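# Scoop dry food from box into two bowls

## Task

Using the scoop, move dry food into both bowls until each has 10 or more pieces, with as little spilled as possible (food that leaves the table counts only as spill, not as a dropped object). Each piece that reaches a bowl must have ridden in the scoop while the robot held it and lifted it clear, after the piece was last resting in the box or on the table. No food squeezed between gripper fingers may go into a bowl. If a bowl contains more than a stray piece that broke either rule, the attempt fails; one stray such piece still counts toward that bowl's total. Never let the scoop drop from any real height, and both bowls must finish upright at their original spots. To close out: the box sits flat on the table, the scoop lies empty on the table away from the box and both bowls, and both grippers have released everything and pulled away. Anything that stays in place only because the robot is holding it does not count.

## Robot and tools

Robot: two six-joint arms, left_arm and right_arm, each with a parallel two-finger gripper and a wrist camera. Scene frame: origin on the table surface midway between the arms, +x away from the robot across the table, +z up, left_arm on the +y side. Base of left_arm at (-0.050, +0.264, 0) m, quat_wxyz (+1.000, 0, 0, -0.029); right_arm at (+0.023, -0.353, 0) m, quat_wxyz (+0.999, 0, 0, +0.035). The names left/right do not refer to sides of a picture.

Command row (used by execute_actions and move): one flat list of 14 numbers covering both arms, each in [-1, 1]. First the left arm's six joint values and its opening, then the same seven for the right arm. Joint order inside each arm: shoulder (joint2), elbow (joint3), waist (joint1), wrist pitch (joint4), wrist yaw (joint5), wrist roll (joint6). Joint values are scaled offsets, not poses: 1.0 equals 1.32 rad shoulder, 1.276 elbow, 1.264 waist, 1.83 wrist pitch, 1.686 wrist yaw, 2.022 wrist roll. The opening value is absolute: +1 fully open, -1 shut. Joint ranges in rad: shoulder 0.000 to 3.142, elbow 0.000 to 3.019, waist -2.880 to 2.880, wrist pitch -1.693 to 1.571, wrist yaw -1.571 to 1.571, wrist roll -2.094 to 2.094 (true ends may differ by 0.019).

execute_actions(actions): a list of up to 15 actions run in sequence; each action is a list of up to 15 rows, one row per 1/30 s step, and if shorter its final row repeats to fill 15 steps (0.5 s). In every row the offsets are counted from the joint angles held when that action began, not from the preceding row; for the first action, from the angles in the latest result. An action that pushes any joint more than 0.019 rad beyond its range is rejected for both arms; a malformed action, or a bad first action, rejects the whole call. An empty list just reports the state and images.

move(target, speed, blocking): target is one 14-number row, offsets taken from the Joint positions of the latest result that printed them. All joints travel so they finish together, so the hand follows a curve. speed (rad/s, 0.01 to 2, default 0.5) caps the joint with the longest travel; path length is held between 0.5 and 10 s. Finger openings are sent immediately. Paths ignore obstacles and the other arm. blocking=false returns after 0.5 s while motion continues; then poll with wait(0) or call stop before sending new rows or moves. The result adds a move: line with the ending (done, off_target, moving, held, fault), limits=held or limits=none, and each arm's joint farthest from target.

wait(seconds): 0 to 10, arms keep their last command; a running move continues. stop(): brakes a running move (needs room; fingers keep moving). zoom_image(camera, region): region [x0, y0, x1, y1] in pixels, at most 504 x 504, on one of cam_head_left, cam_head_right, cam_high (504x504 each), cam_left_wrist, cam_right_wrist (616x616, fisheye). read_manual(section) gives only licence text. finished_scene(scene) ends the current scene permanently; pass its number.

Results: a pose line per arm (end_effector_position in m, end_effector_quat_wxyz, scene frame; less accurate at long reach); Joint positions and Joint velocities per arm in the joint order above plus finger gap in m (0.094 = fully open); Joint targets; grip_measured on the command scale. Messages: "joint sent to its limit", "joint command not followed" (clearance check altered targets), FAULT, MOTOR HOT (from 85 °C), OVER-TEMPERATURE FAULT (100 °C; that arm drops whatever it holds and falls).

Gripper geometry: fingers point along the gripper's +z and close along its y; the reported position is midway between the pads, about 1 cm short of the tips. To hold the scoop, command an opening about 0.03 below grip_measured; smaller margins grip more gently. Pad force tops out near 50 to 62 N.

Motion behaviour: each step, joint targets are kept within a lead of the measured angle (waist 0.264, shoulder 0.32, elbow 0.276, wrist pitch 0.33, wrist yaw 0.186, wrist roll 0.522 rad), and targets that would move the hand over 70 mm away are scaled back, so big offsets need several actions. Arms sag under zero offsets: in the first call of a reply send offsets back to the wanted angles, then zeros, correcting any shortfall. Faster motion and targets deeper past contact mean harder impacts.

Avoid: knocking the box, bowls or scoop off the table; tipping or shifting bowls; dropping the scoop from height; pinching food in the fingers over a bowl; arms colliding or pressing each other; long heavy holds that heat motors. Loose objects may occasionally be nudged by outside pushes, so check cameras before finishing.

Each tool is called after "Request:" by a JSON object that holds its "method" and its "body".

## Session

Request:
{"method": "execute_actions", "body": {"actions": []}}

Scene clock: 0.00 s.
left_arm: end_effector_position=(+0.3327, +0.2430, +0.4060) grip_measured=+1.000 end_effector_quat_wxyz=(+0.705, +0.021, +0.709, -0.021) | right_arm: end_effector_position=(+0.3078, -0.3453, +0.1516) grip_measured=-0.617 end_effector_quat_wxyz=(+0.277, -0.012, +0.961, +0.007)
Joint names: [shoulder, elbow, waist, wrist pitch, wrist yaw, wrist roll]
Joint positions: left_arm=[ 0.628  0.627  0.008 -0.004  0.009 -0.     0.094] | right_arm=[ 0.709  0.528 -0.048 -0.829 -0.009 -0.     0.018]
Joint velocities: left_arm=[-0.015 -0.012 -0.005 -0.002  0.022  0.007  0.   ] | right_arm=[-0.015 -0.002 -0.015  0.007  0.051 -0.051 -0.001]
Joint targets: left_arm=[0.628 0.654 0.008 -0.001 0.009 -0.000] | right_arm=[0.710 0.550 -0.048 -0.827 -0.009 -0.000]

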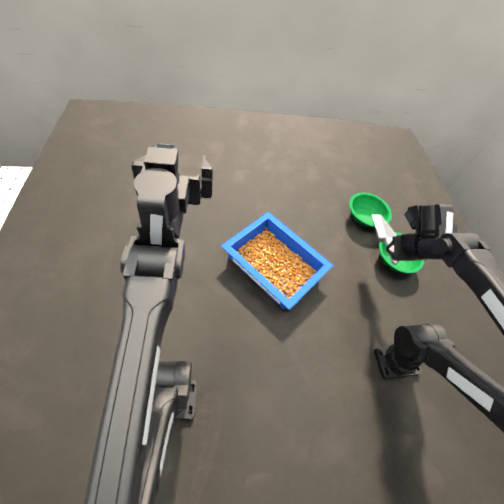

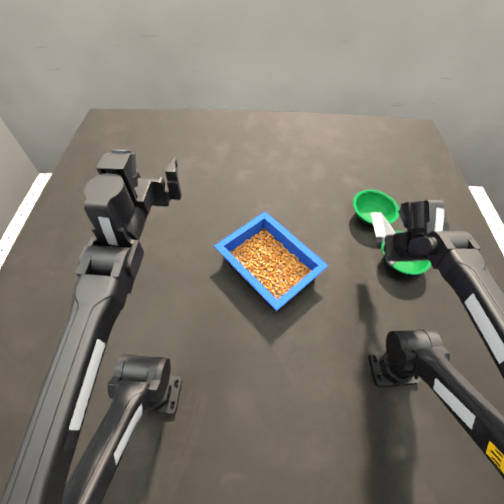

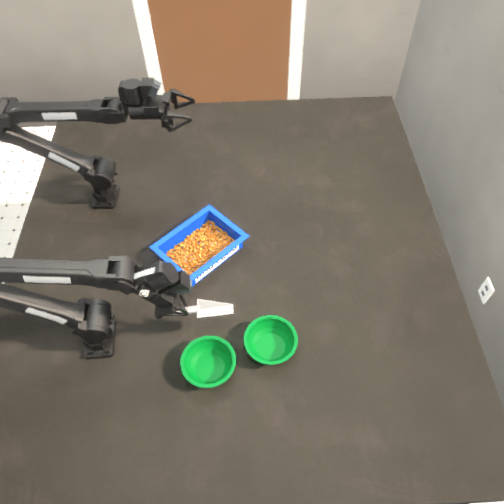

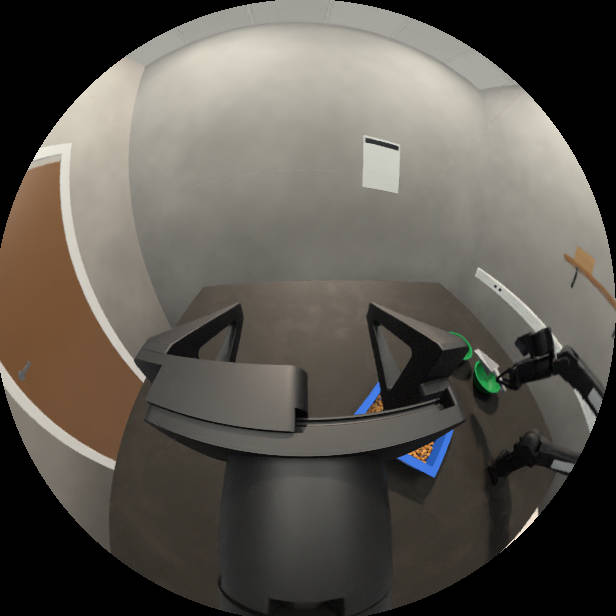

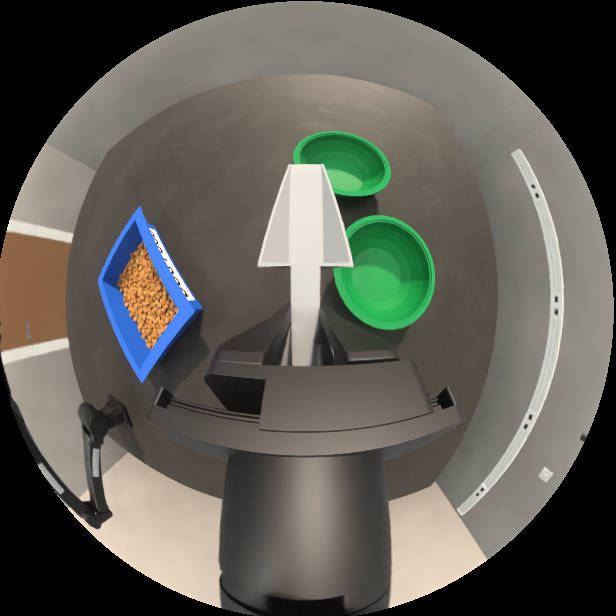

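Request:
{"method": "zoom_image", "body": {"camera": "cam_right_wrist", "region": [240,130,380,270]}}

Request:
{"method": "zoom_image", "body": {"camera": "cam_high", "region": [120,180,340,420]}}

Region (240, 130, 380, 270) of cam_right_wrist's 616x616 image, scaled by 3.600, with more detail than that image has.

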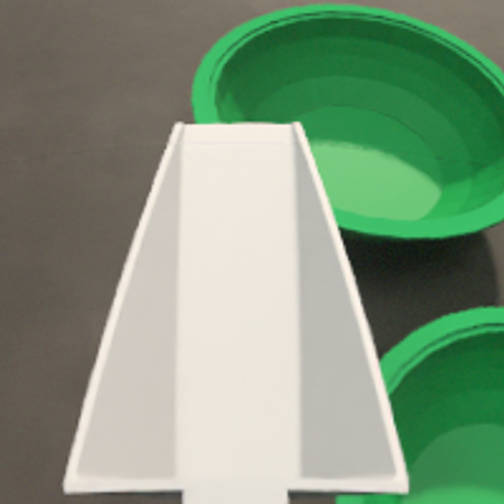

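Region (120, 180, 340, 420) of cam_high's 504x504 image, scaled by 2.100, with more detail than that image has; it fills the left 462 columns of this view, and the rest is white.

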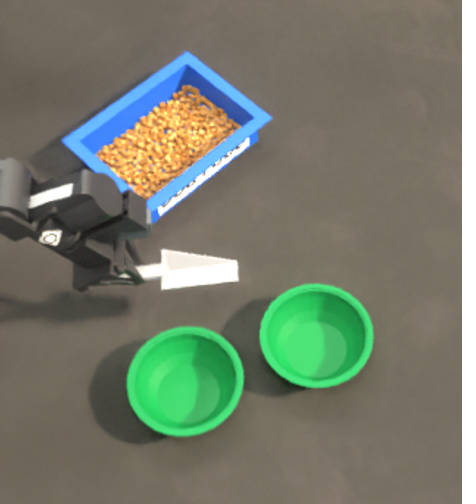

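Request:
{"method": "zoom_image", "body": {"camera": "cam_right_wrist", "region": [80,190,280,390]}}

Request:
{"method": "zoom_image", "body": {"camera": "cam_right_wrist", "region": [270,110,470,350]}}

Region (80, 190, 280, 390) of cam_right_wrist's 616x616 image, scaled by 2.520, with more detail than that image has.

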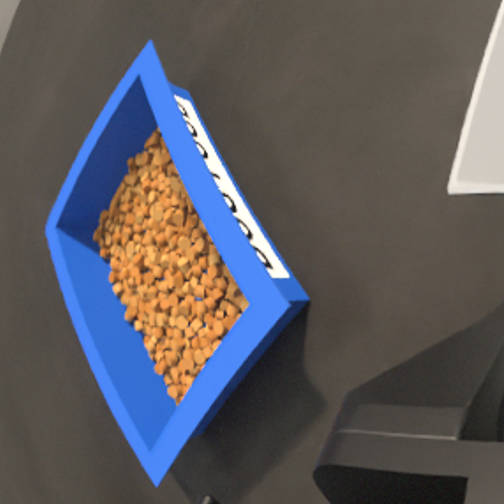

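Region (270, 110, 470, 350) of cam_right_wrist's 616x616 image, scaled by 2.100, with more detail than that image has.

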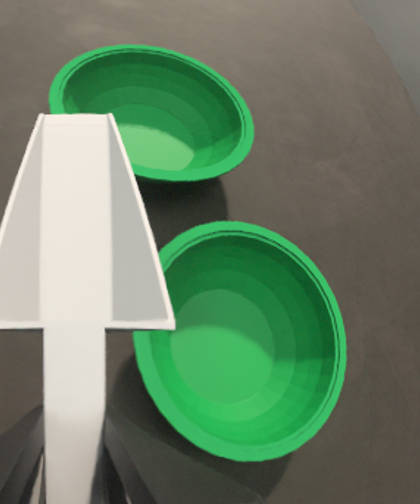

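Request:
{"method": "move", "body": {"target": [0,0.02,0,0,0,0,1, 0.393,0.5165,0.576,-0.416,0,0,-0.66], "speed": 0.8}}

Request:
{"method": "zoom_image", "body": {"camera": "cam_right_wrist", "region": [190,40,430,280]}}

Scene clock: 54.73 s.
left_arm: end_effector_position=(+0.3327, +0.2430, +0.4060) grip_measured=+1.000 end_effector_quat_wxyz=(+0.705, +0.021, +0.709, -0.021) | right_arm: end_effector_position=(+0.2545, -0.1358, +0.2338) grip_measured=-0.617 end_effector_quat_wxyz=(-0.040, -0.366, +0.930, -0.011)
Joint names: [shoulder, elbow, waist, wrist pitch, wrist yaw, wrist roll]
Joint positions: left_arm=[ 0.628  0.627  0.008 -0.004  0.009 -0.     0.094] | right_arm=[ 1.224  1.143  0.679 -1.573 -0.008 -0.     0.018]
Joint velocities: left_arm=[-0.015  0.002 -0.005 -0.002 -0.037 -0.066  0.   ] | right_arm=[-0.005 -0.017  0.005 -0.017 -0.022  0.037 -0.   ]
Joint targets: left_arm=[0.628 0.652 0.008 -0.004 0.009 -0.000] | right_arm=[1.228 1.187 0.680 -1.590 -0.009 -0.000]
move: off_target (left_arm, right_arm); limits=none; left_arm: farthest joint: the elbow, 0.026 radians from its target (0.026 radians at the start); right_arm: farthest joint: the elbow, 0.044 radians from its target (0.659 radians at the start)

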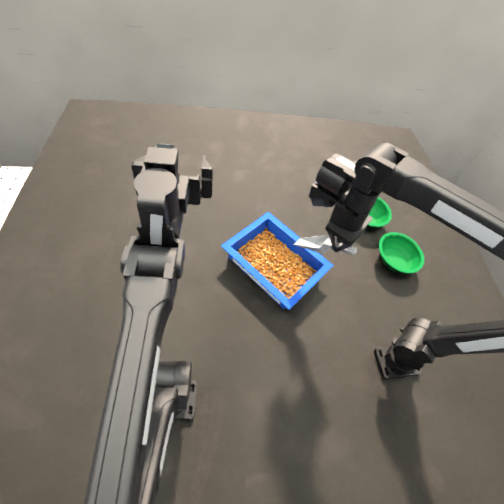

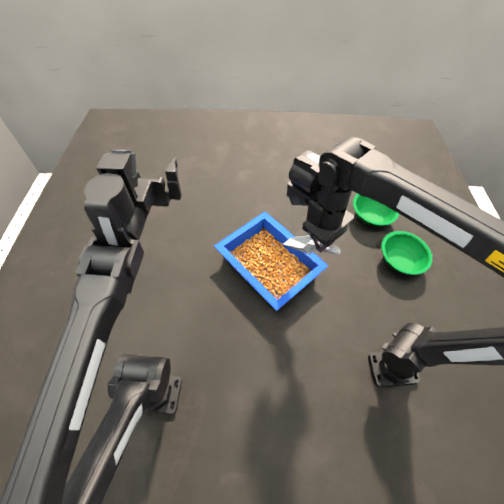

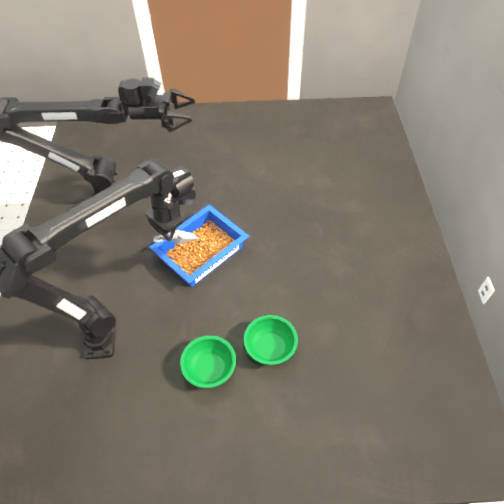

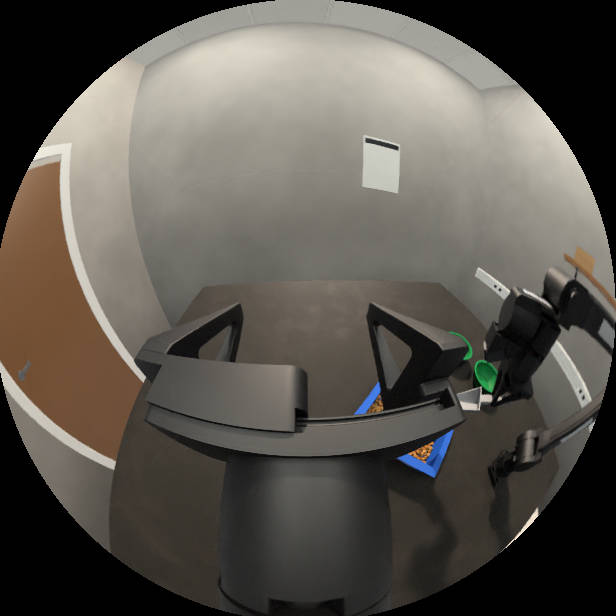

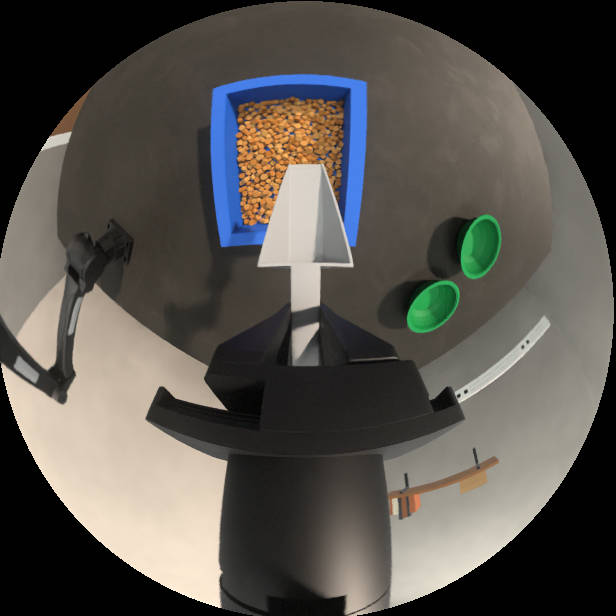

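Region (190, 40, 430, 280) of cam_right_wrist's 616x616 image, scaled by 2.100, with more detail than that image has.

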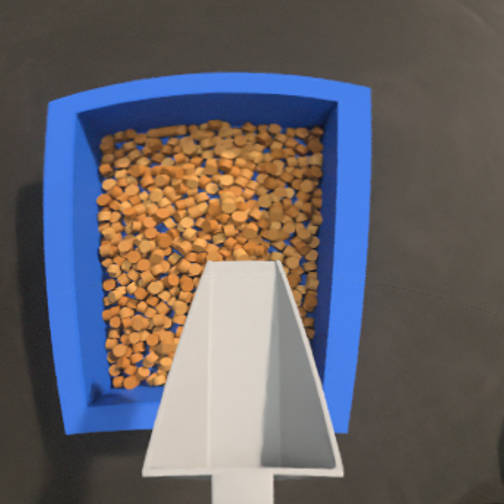

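Request:
{"method": "move", "body": {"target": [0,0.02,0,0,0,0,1, 0.148,-0.1045,0,0.1333,0,0,-0.66], "speed": 0.35}}

Request:
{"method": "zoom_image", "body": {"camera": "cam_right_wrist", "region": [190,20,430,260]}}

Scene clock: 70.90 s.
left_arm: end_effector_position=(+0.3327, +0.2430, +0.4060) grip_measured=+1.000 end_effector_quat_wxyz=(+0.705, +0.021, +0.709, -0.021) | right_arm: end_effector_position=(+0.2686, -0.1227, +0.1221) grip_measured=-0.617 end_effector_quat_wxyz=(-0.087, -0.364, +0.927, -0.030)
Joint names: [shoulder, elbow, waist, wrist pitch, wrist yaw, wrist roll]
Joint positions: left_arm=[ 0.628  0.627  0.008 -0.004  0.009 -0.     0.094] | right_arm=[ 1.416  1.009  0.679 -1.347 -0.008 -0.     0.018]
Joint velocities: left_arm=[-0.005 -0.012 -0.024 -0.012  0.007 -0.007  0.   ] | right_arm=[-0.015  0.012 -0.024  0.007 -0.037  0.022 -0.   ]
Joint targets: left_arm=[0.628 0.652 0.008 -0.004 0.009 -0.000] | right_arm=[1.420 1.010 0.679 -1.329 -0.008 -0.000]
move: off_target (left_arm); limits=none; left_arm: farthest joint: the elbow, 0.026 radians from its target (0.026 radians at the start); right_arm: farthest joint: the wrist pitch, 0.017 radians from its target (0.244 radians at the start)

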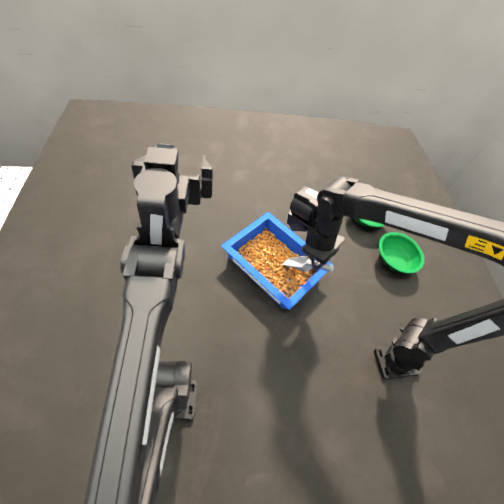

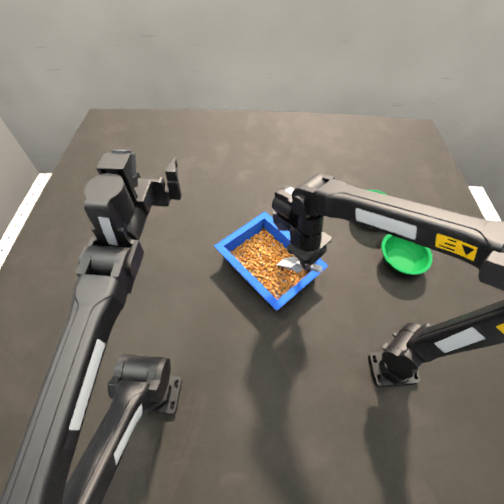

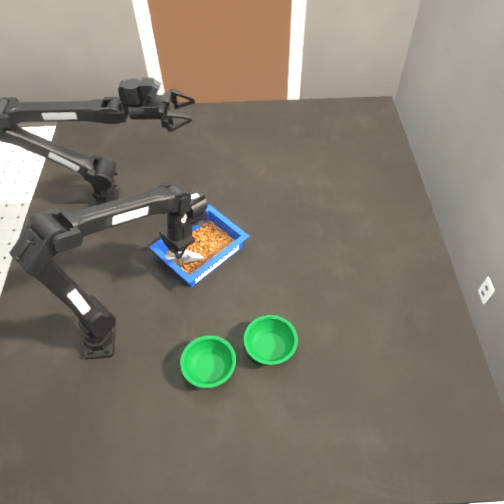

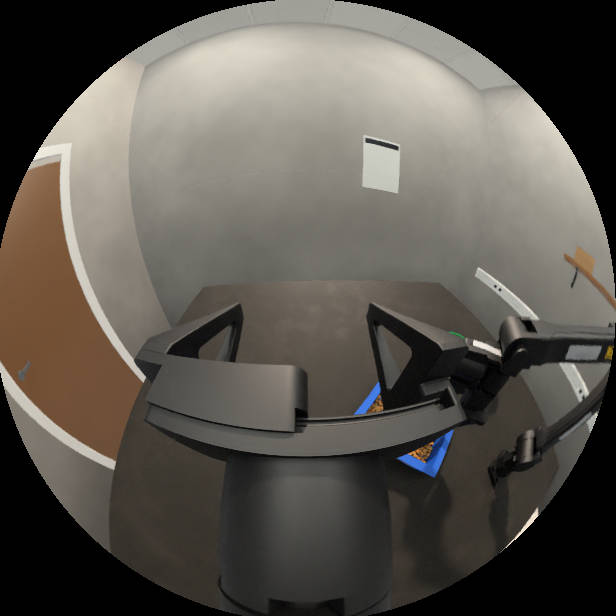

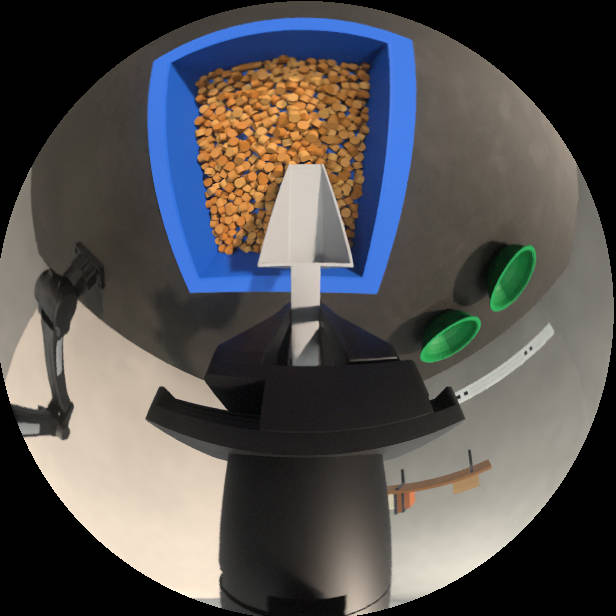

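Region (190, 20, 430, 260) of cam_right_wrist's 616x616 image, scaled by 2.100, with more detail than that image has.

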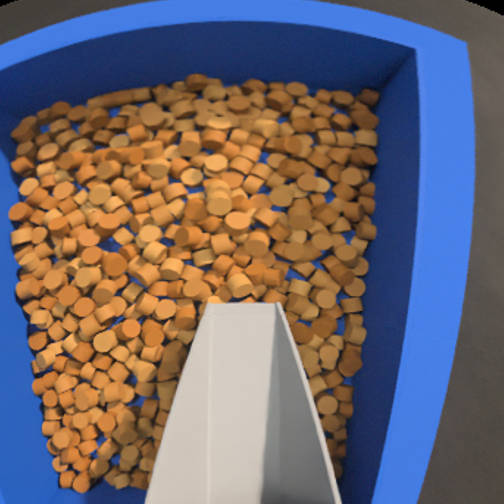

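I'll check the current state before continuing with the scoop.

Request:
{"method": "execute_actions", "body": {"actions": []}}

Scene clock: 88.03 s.
left_arm: end_effector_position=(+0.3327, +0.2430, +0.4060) grip_measured=+1.000 end_effector_quat_wxyz=(+0.705, +0.021, +0.709, -0.021) | right_arm: end_effector_position=(+0.2686, -0.1227, +0.1221) grip_measured=-0.617 end_effector_quat_wxyz=(-0.087, -0.364, +0.927, -0.030)
Joint names: [shoulder, elbow, waist, wrist pitch, wrist yaw, wrist roll]
Joint positions: left_arm=[ 0.628  0.627  0.008 -0.004  0.009 -0.     0.094] | right_arm=[ 1.416  1.009  0.679 -1.347 -0.008 -0.     0.018]
Joint velocities: left_arm=[-0.005  0.032 -0.015 -0.002 -0.051 -0.037  0.   ] | right_arm=[ 0.024 -0.012 -0.005  0.017 -0.095 -0.037 -0.   ]
Joint targets: left_arm=[0.628 0.652 0.008 -0.004 0.009 -0.000] | right_arm=[1.420 1.010 0.679 -1.329 -0.008 -0.000]

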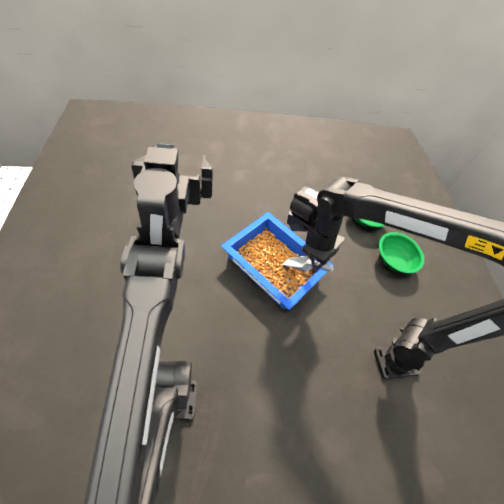

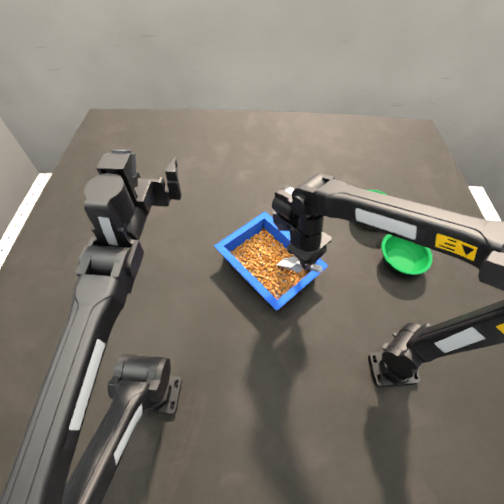

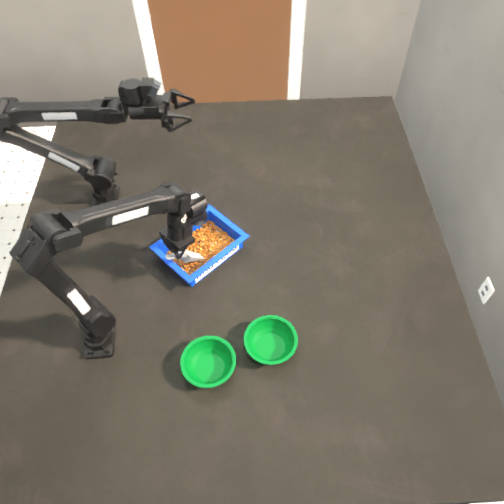

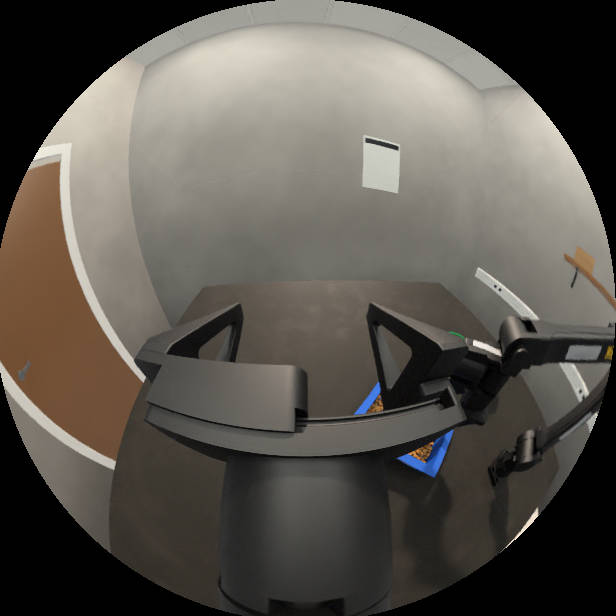

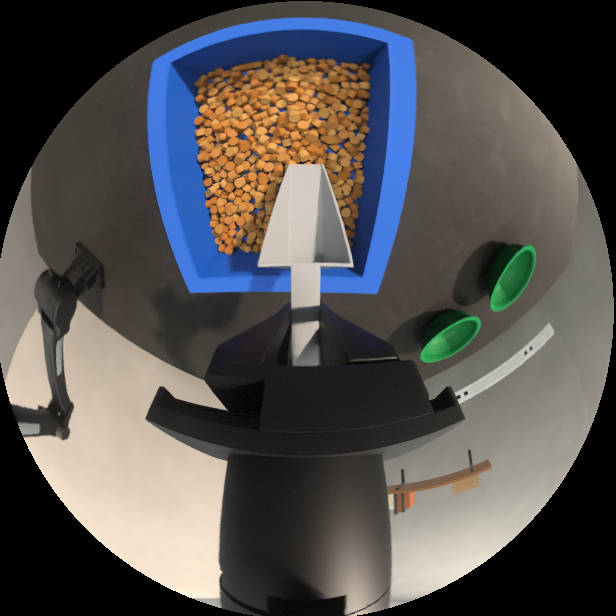

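Request:
{"method": "move", "body": {"target": [0,0.02,0,0,0,0,1, 0.0167,-0.0415,0,0.1514,0,0,-0.66], "speed": 0.15}}

Scene clock: 97.20 s.
left_arm: end_effector_position=(+0.3327, +0.2430, +0.4060) grip_measured=+1.000 end_effector_quat_wxyz=(+0.705, +0.021, +0.709, -0.021) | right_arm: end_effector_position=(+0.3001, -0.0935, +0.0987) grip_measured=-0.617 end_effector_quat_wxyz=(+0.007, -0.366, +0.931, +0.007)
Joint names: [shoulder, elbow, waist, wrist pitch, wrist yaw, wrist roll]
Joint positions: left_arm=[ 0.628  0.627  0.008 -0.004  0.009 -0.     0.094] | right_arm=[ 1.423  0.96   0.679 -1.089 -0.008 -0.     0.018]
Joint velocities: left_arm=[-0.015 -0.012  0.005 -0.012  0.007 -0.022  0.   ] | right_arm=[ 0.005 -0.007  0.005 -0.007 -0.022 -0.051  0.   ]
Joint targets: left_arm=[0.628 0.652 0.008 -0.004 0.009 -0.000] | right_arm=[1.438 0.956 0.679 -1.069 -0.008 -0.000]
move: off_target (left_arm); limits=none; left_arm: farthest joint: the elbow, 0.026 radians from its target (0.026 radians at the start); right_arm: farthest joint: the wrist pitch, 0.019 radians from its target (0.277 radians at the start)

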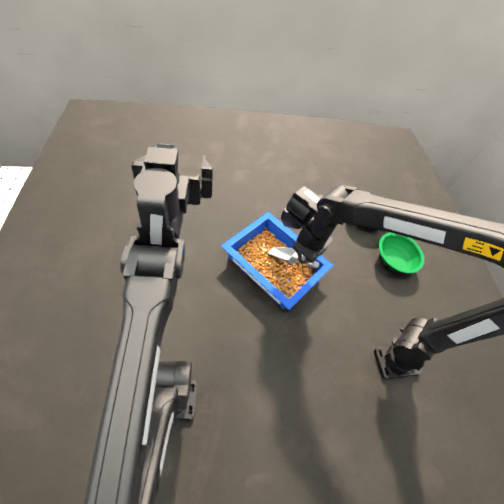

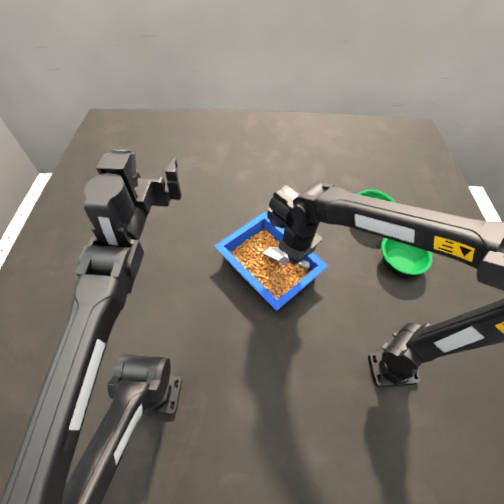

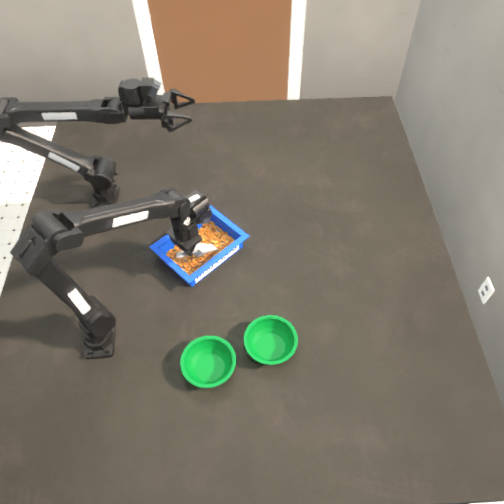

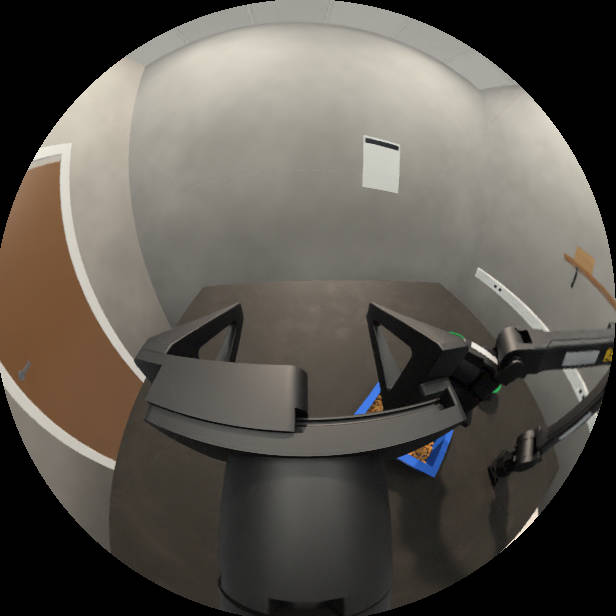

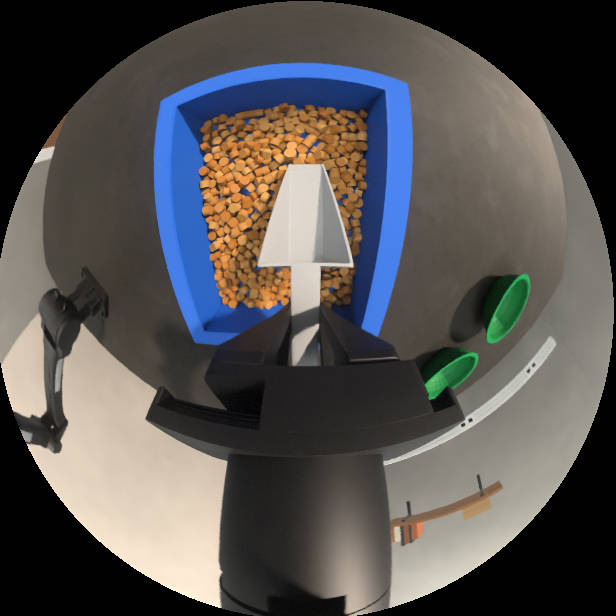

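Request:
{"method": "move", "body": {"target": [0,0.02,0,0,0,0,1, 0.0462,-0.0118,0,0.1115,0,0,-0.66], "speed": 0.15}}

Request:
{"method": "zoom_image", "body": {"camera": "cam_right_wrist", "region": [200,60,420,300]}}

Scene clock: 103.87 s.
left_arm: end_effector_position=(+0.3327, +0.2430, +0.4060) grip_measured=+1.000 end_effector_quat_wxyz=(+0.705, +0.021, +0.709, -0.021) | right_arm: end_effector_position=(+0.3285, -0.0670, +0.0819) grip_measured=-0.617 end_effector_quat_wxyz=(+0.067, -0.365, +0.928, +0.031)
Joint names: [shoulder, elbow, waist, wrist pitch, wrist yaw, wrist roll]
Joint positions: left_arm=[ 0.628  0.627  0.008 -0.004  0.009 -0.     0.094] | right_arm=[ 1.468  0.95   0.679 -0.906 -0.008 -0.     0.018]
Joint velocities: left_arm=[-0.005 -0.017 -0.015 -0.012  0.037  0.037  0.   ] | right_arm=[ 0.005 -0.027  0.005 -0.012 -0.066 -0.007 -0.001]
Joint targets: left_arm=[0.628 0.652 0.008 -0.004 0.009 -0.000] | right_arm=[1.484 0.945 0.679 -0.885 -0.008 -0.000]
move: off_target (left_arm, right_arm); limits=none; left_arm: farthest joint: the elbow, 0.026 radians from its target (0.026 radians at the start); right_arm: farthest joint: the wrist pitch, 0.021 radians from its target (0.204 radians at the start)

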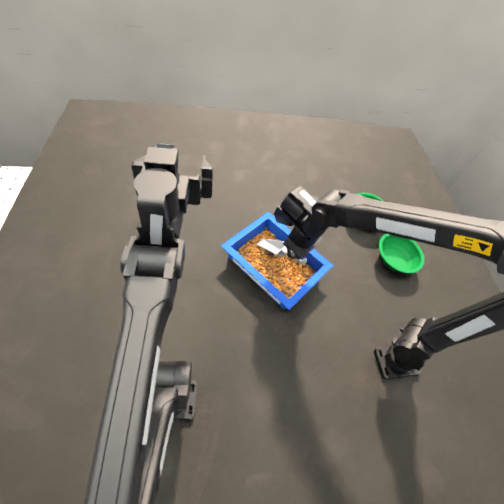

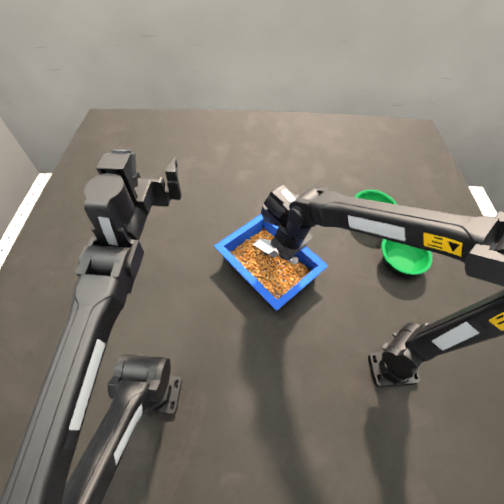

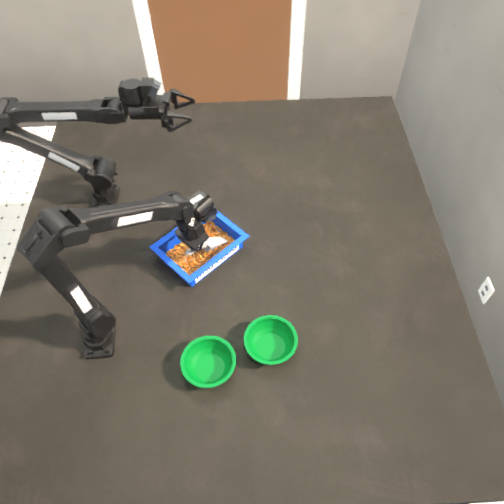

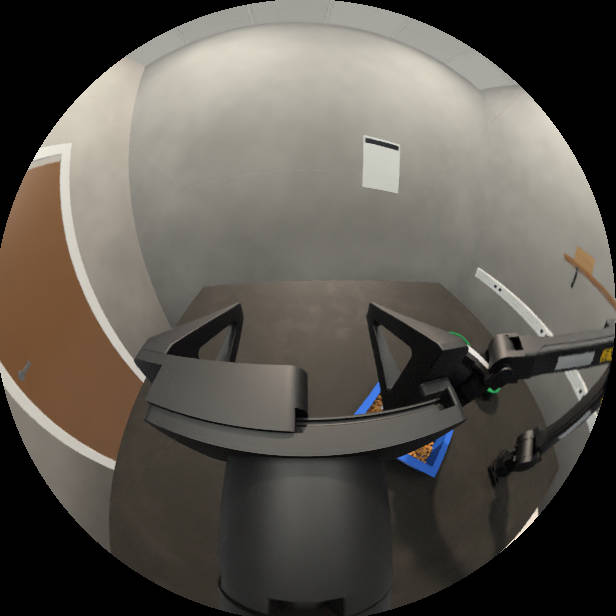

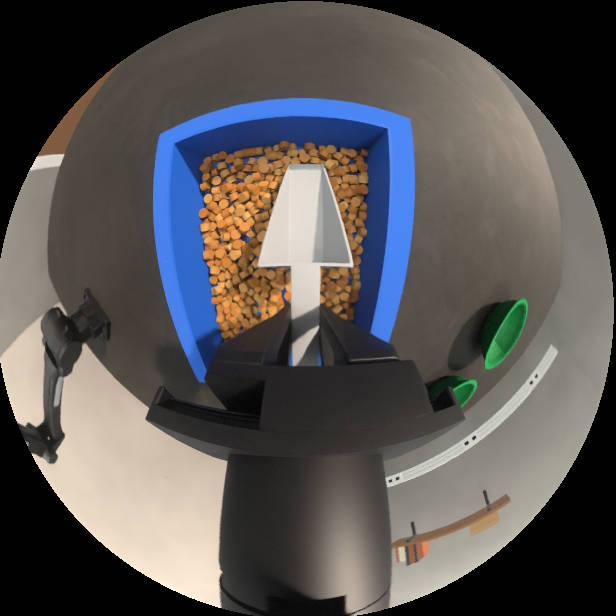

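Region (200, 60, 420, 300) of cam_right_wrist's 616x616 image, scaled by 2.100, with more detail than that image has; it fills the left 462 columns of this view, and the rest is white.

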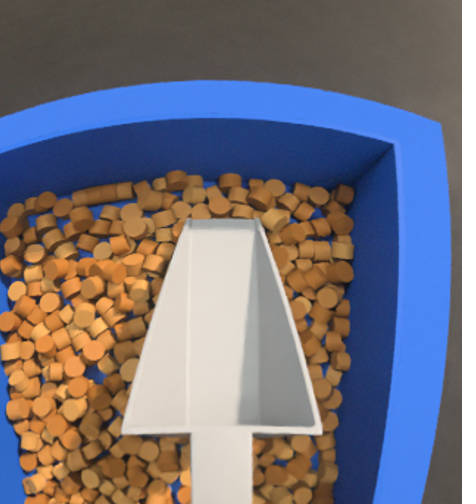

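Request:
{"method": "zoom_image", "body": {"camera": "cam_head_right", "region": [200,170,340,320]}}

Request:
{"method": "zoom_image", "body": {"camera": "cam_high", "region": [130,170,270,300]}}

Region (200, 170, 340, 320) of cam_head_right's 504x504 image, scaled by 3.360, with more detail than that image has; it fills the left 470 columns of this view, and the rest is white.

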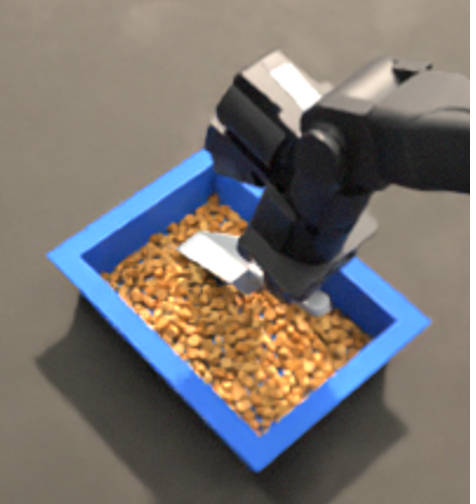

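Region (130, 170, 270, 300) of cam_high's 504x504 image, scaled by 3.600, with more detail than that image has; it fills the top 468 rows of this view, and the rest is white.

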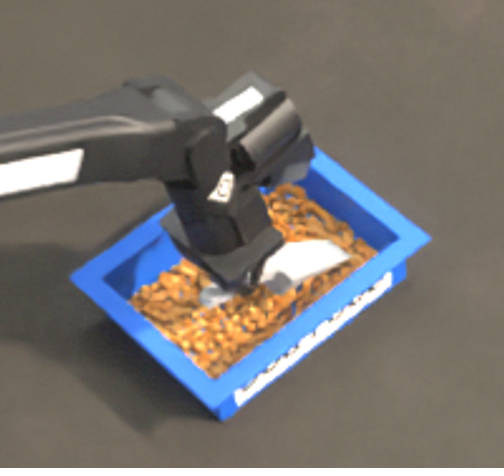

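Request:
{"method": "move", "body": {"target": [0,0.02,0,0,0,0,1, -0.0455,0.0685,0,-0.2066,0,0,-0.66], "speed": 0.4}}

Scene clock: 123.83 s.
left_arm: end_effector_position=(+0.3327, +0.2430, +0.4060) grip_measured=+1.000 end_effector_quat_wxyz=(+0.705, +0.021, +0.709, -0.021) | right_arm: end_effector_position=(+0.2778, -0.1142, +0.1149) grip_measured=-0.617 end_effector_quat_wxyz=(-0.056, -0.365, +0.929, -0.018)
Joint names: [shoulder, elbow, waist, wrist pitch, wrist yaw, wrist roll]
Joint positions: left_arm=[ 0.628  0.627  0.008 -0.004  0.009 -0.     0.094] | right_arm=[ 1.413  0.992  0.679 -1.268 -0.008 -0.     0.018]
Joint velocities: left_arm=[-0.005 -0.002 -0.005 -0.002 -0.051  0.037  0.   ] | right_arm=[-0.024 -0.007 -0.005 -0.007 -0.022 -0.037 -0.   ]
Joint targets: left_arm=[0.628 0.652 0.008 -0.004 0.009 -0.000] | right_arm=[1.408 1.037 0.679 -1.284 -0.008 -0.000]
move: off_target (left_arm, right_arm); limits=none; left_arm: farthest joint: the elbow, 0.026 radians from its target (0.026 radians at the start); right_arm: farthest joint: the elbow, 0.045 radians from its target (0.087 radians at the start)

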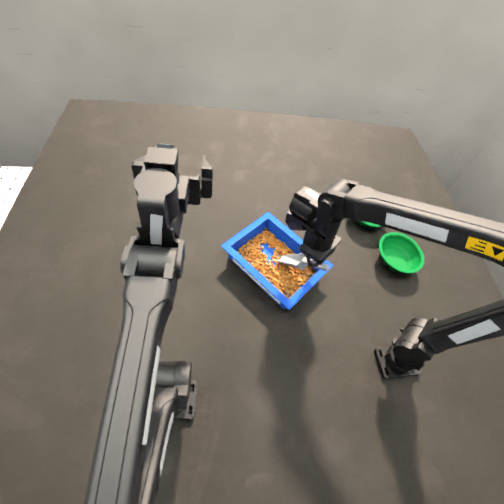

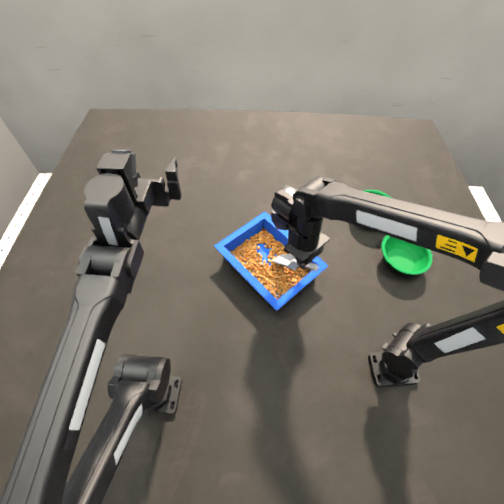

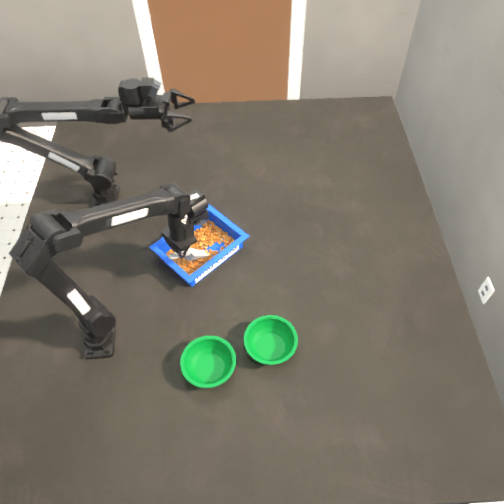

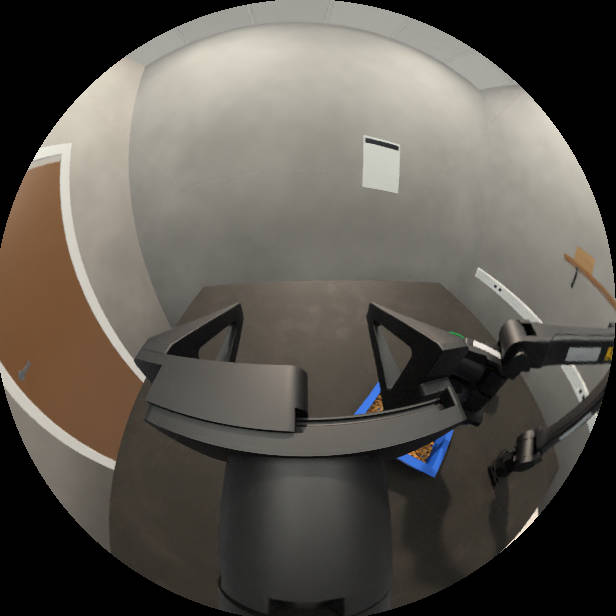

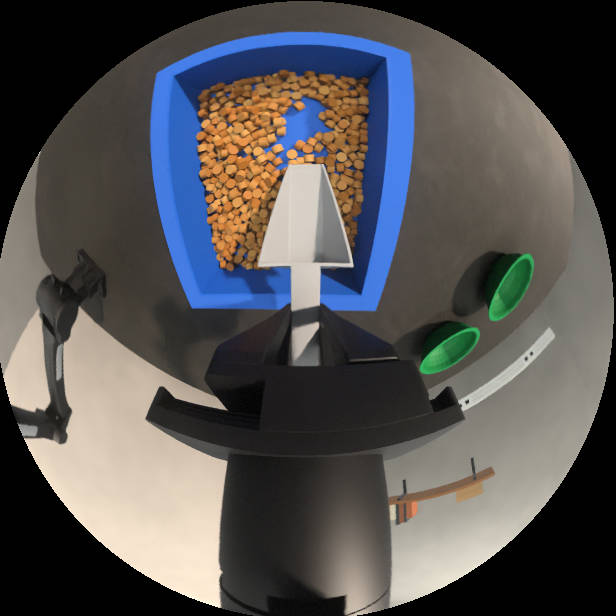

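Request:
{"method": "move", "body": {"target": [0,0.02,0,0,0,0,1, 0.0227,0.0353,0,-0.0087,0,0,-0.66], "speed": 0.05}}

Request:
{"method": "zoom_image", "body": {"camera": "cam_right_wrist", "region": [200,60,420,300]}}

Scene clock: 129.87 s.
left_arm: end_effector_position=(+0.3327, +0.2430, +0.4060) grip_measured=+1.000 end_effector_quat_wxyz=(+0.705, +0.021, +0.709, -0.021) | right_arm: end_effector_position=(+0.2777, -0.1143, +0.1107) grip_measured=-0.617 end_effector_quat_wxyz=(-0.062, -0.365, +0.929, -0.020)
Joint names: [shoulder, elbow, waist, wrist pitch, wrist yaw, wrist roll]
Joint positions: left_arm=[ 0.628  0.627  0.008 -0.004  0.009 -0.     0.094] | right_arm=[ 1.426  0.992  0.679 -1.268 -0.008 -0.     0.018]
Joint velocities: left_arm=[ 0.005 -0.002 -0.005 -0.017 -0.022  0.037  0.   ] | right_arm=[-0.005 -0.002 -0.005  0.002  0.037 -0.037 -0.001]
Joint targets: left_arm=[0.628 0.652 0.008 -0.004 0.009 -0.000] | right_arm=[1.443 1.037 0.679 -1.283 -0.008 -0.000]
move: off_target (left_arm, right_arm); limits=none; left_arm: farthest joint: the elbow, 0.026 radians from its target (0.026 radians at the start); right_arm: farthest joint: the elbow, 0.045 radians from its target (0.045 radians at the start)

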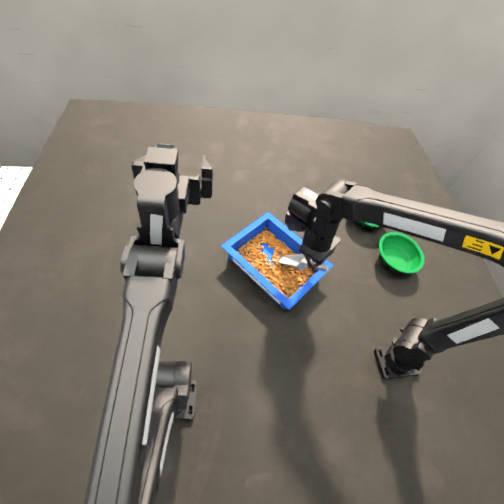

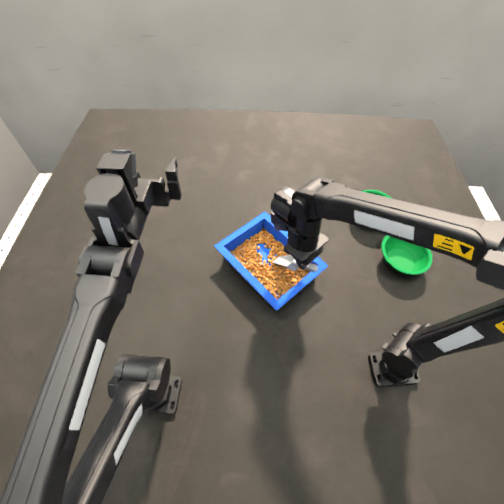

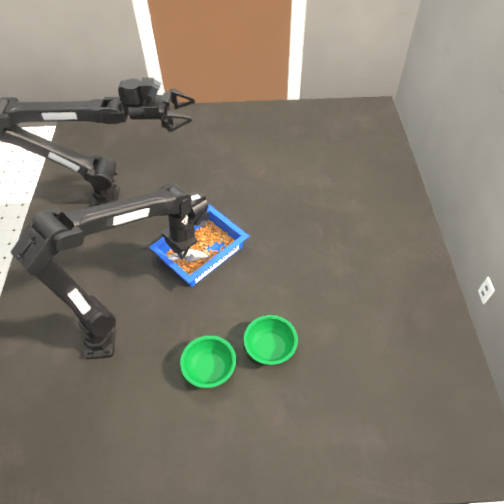

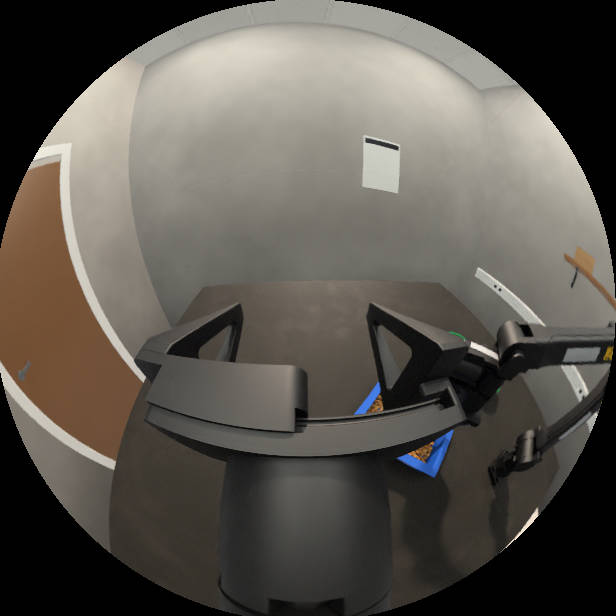

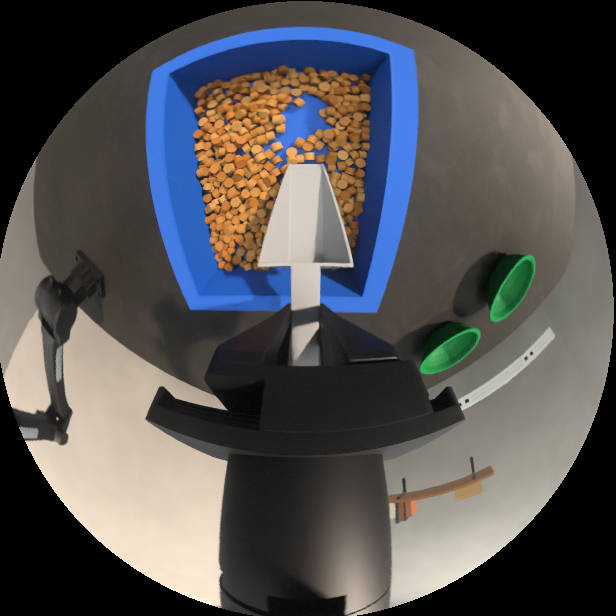

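Region (200, 60, 420, 300) of cam_right_wrist's 616x616 image, scaled by 2.100, with more detail than that image has; it fills the left 462 columns of this view, and the rest is white.

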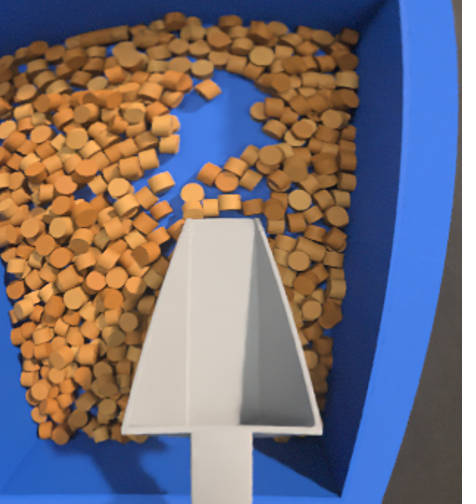

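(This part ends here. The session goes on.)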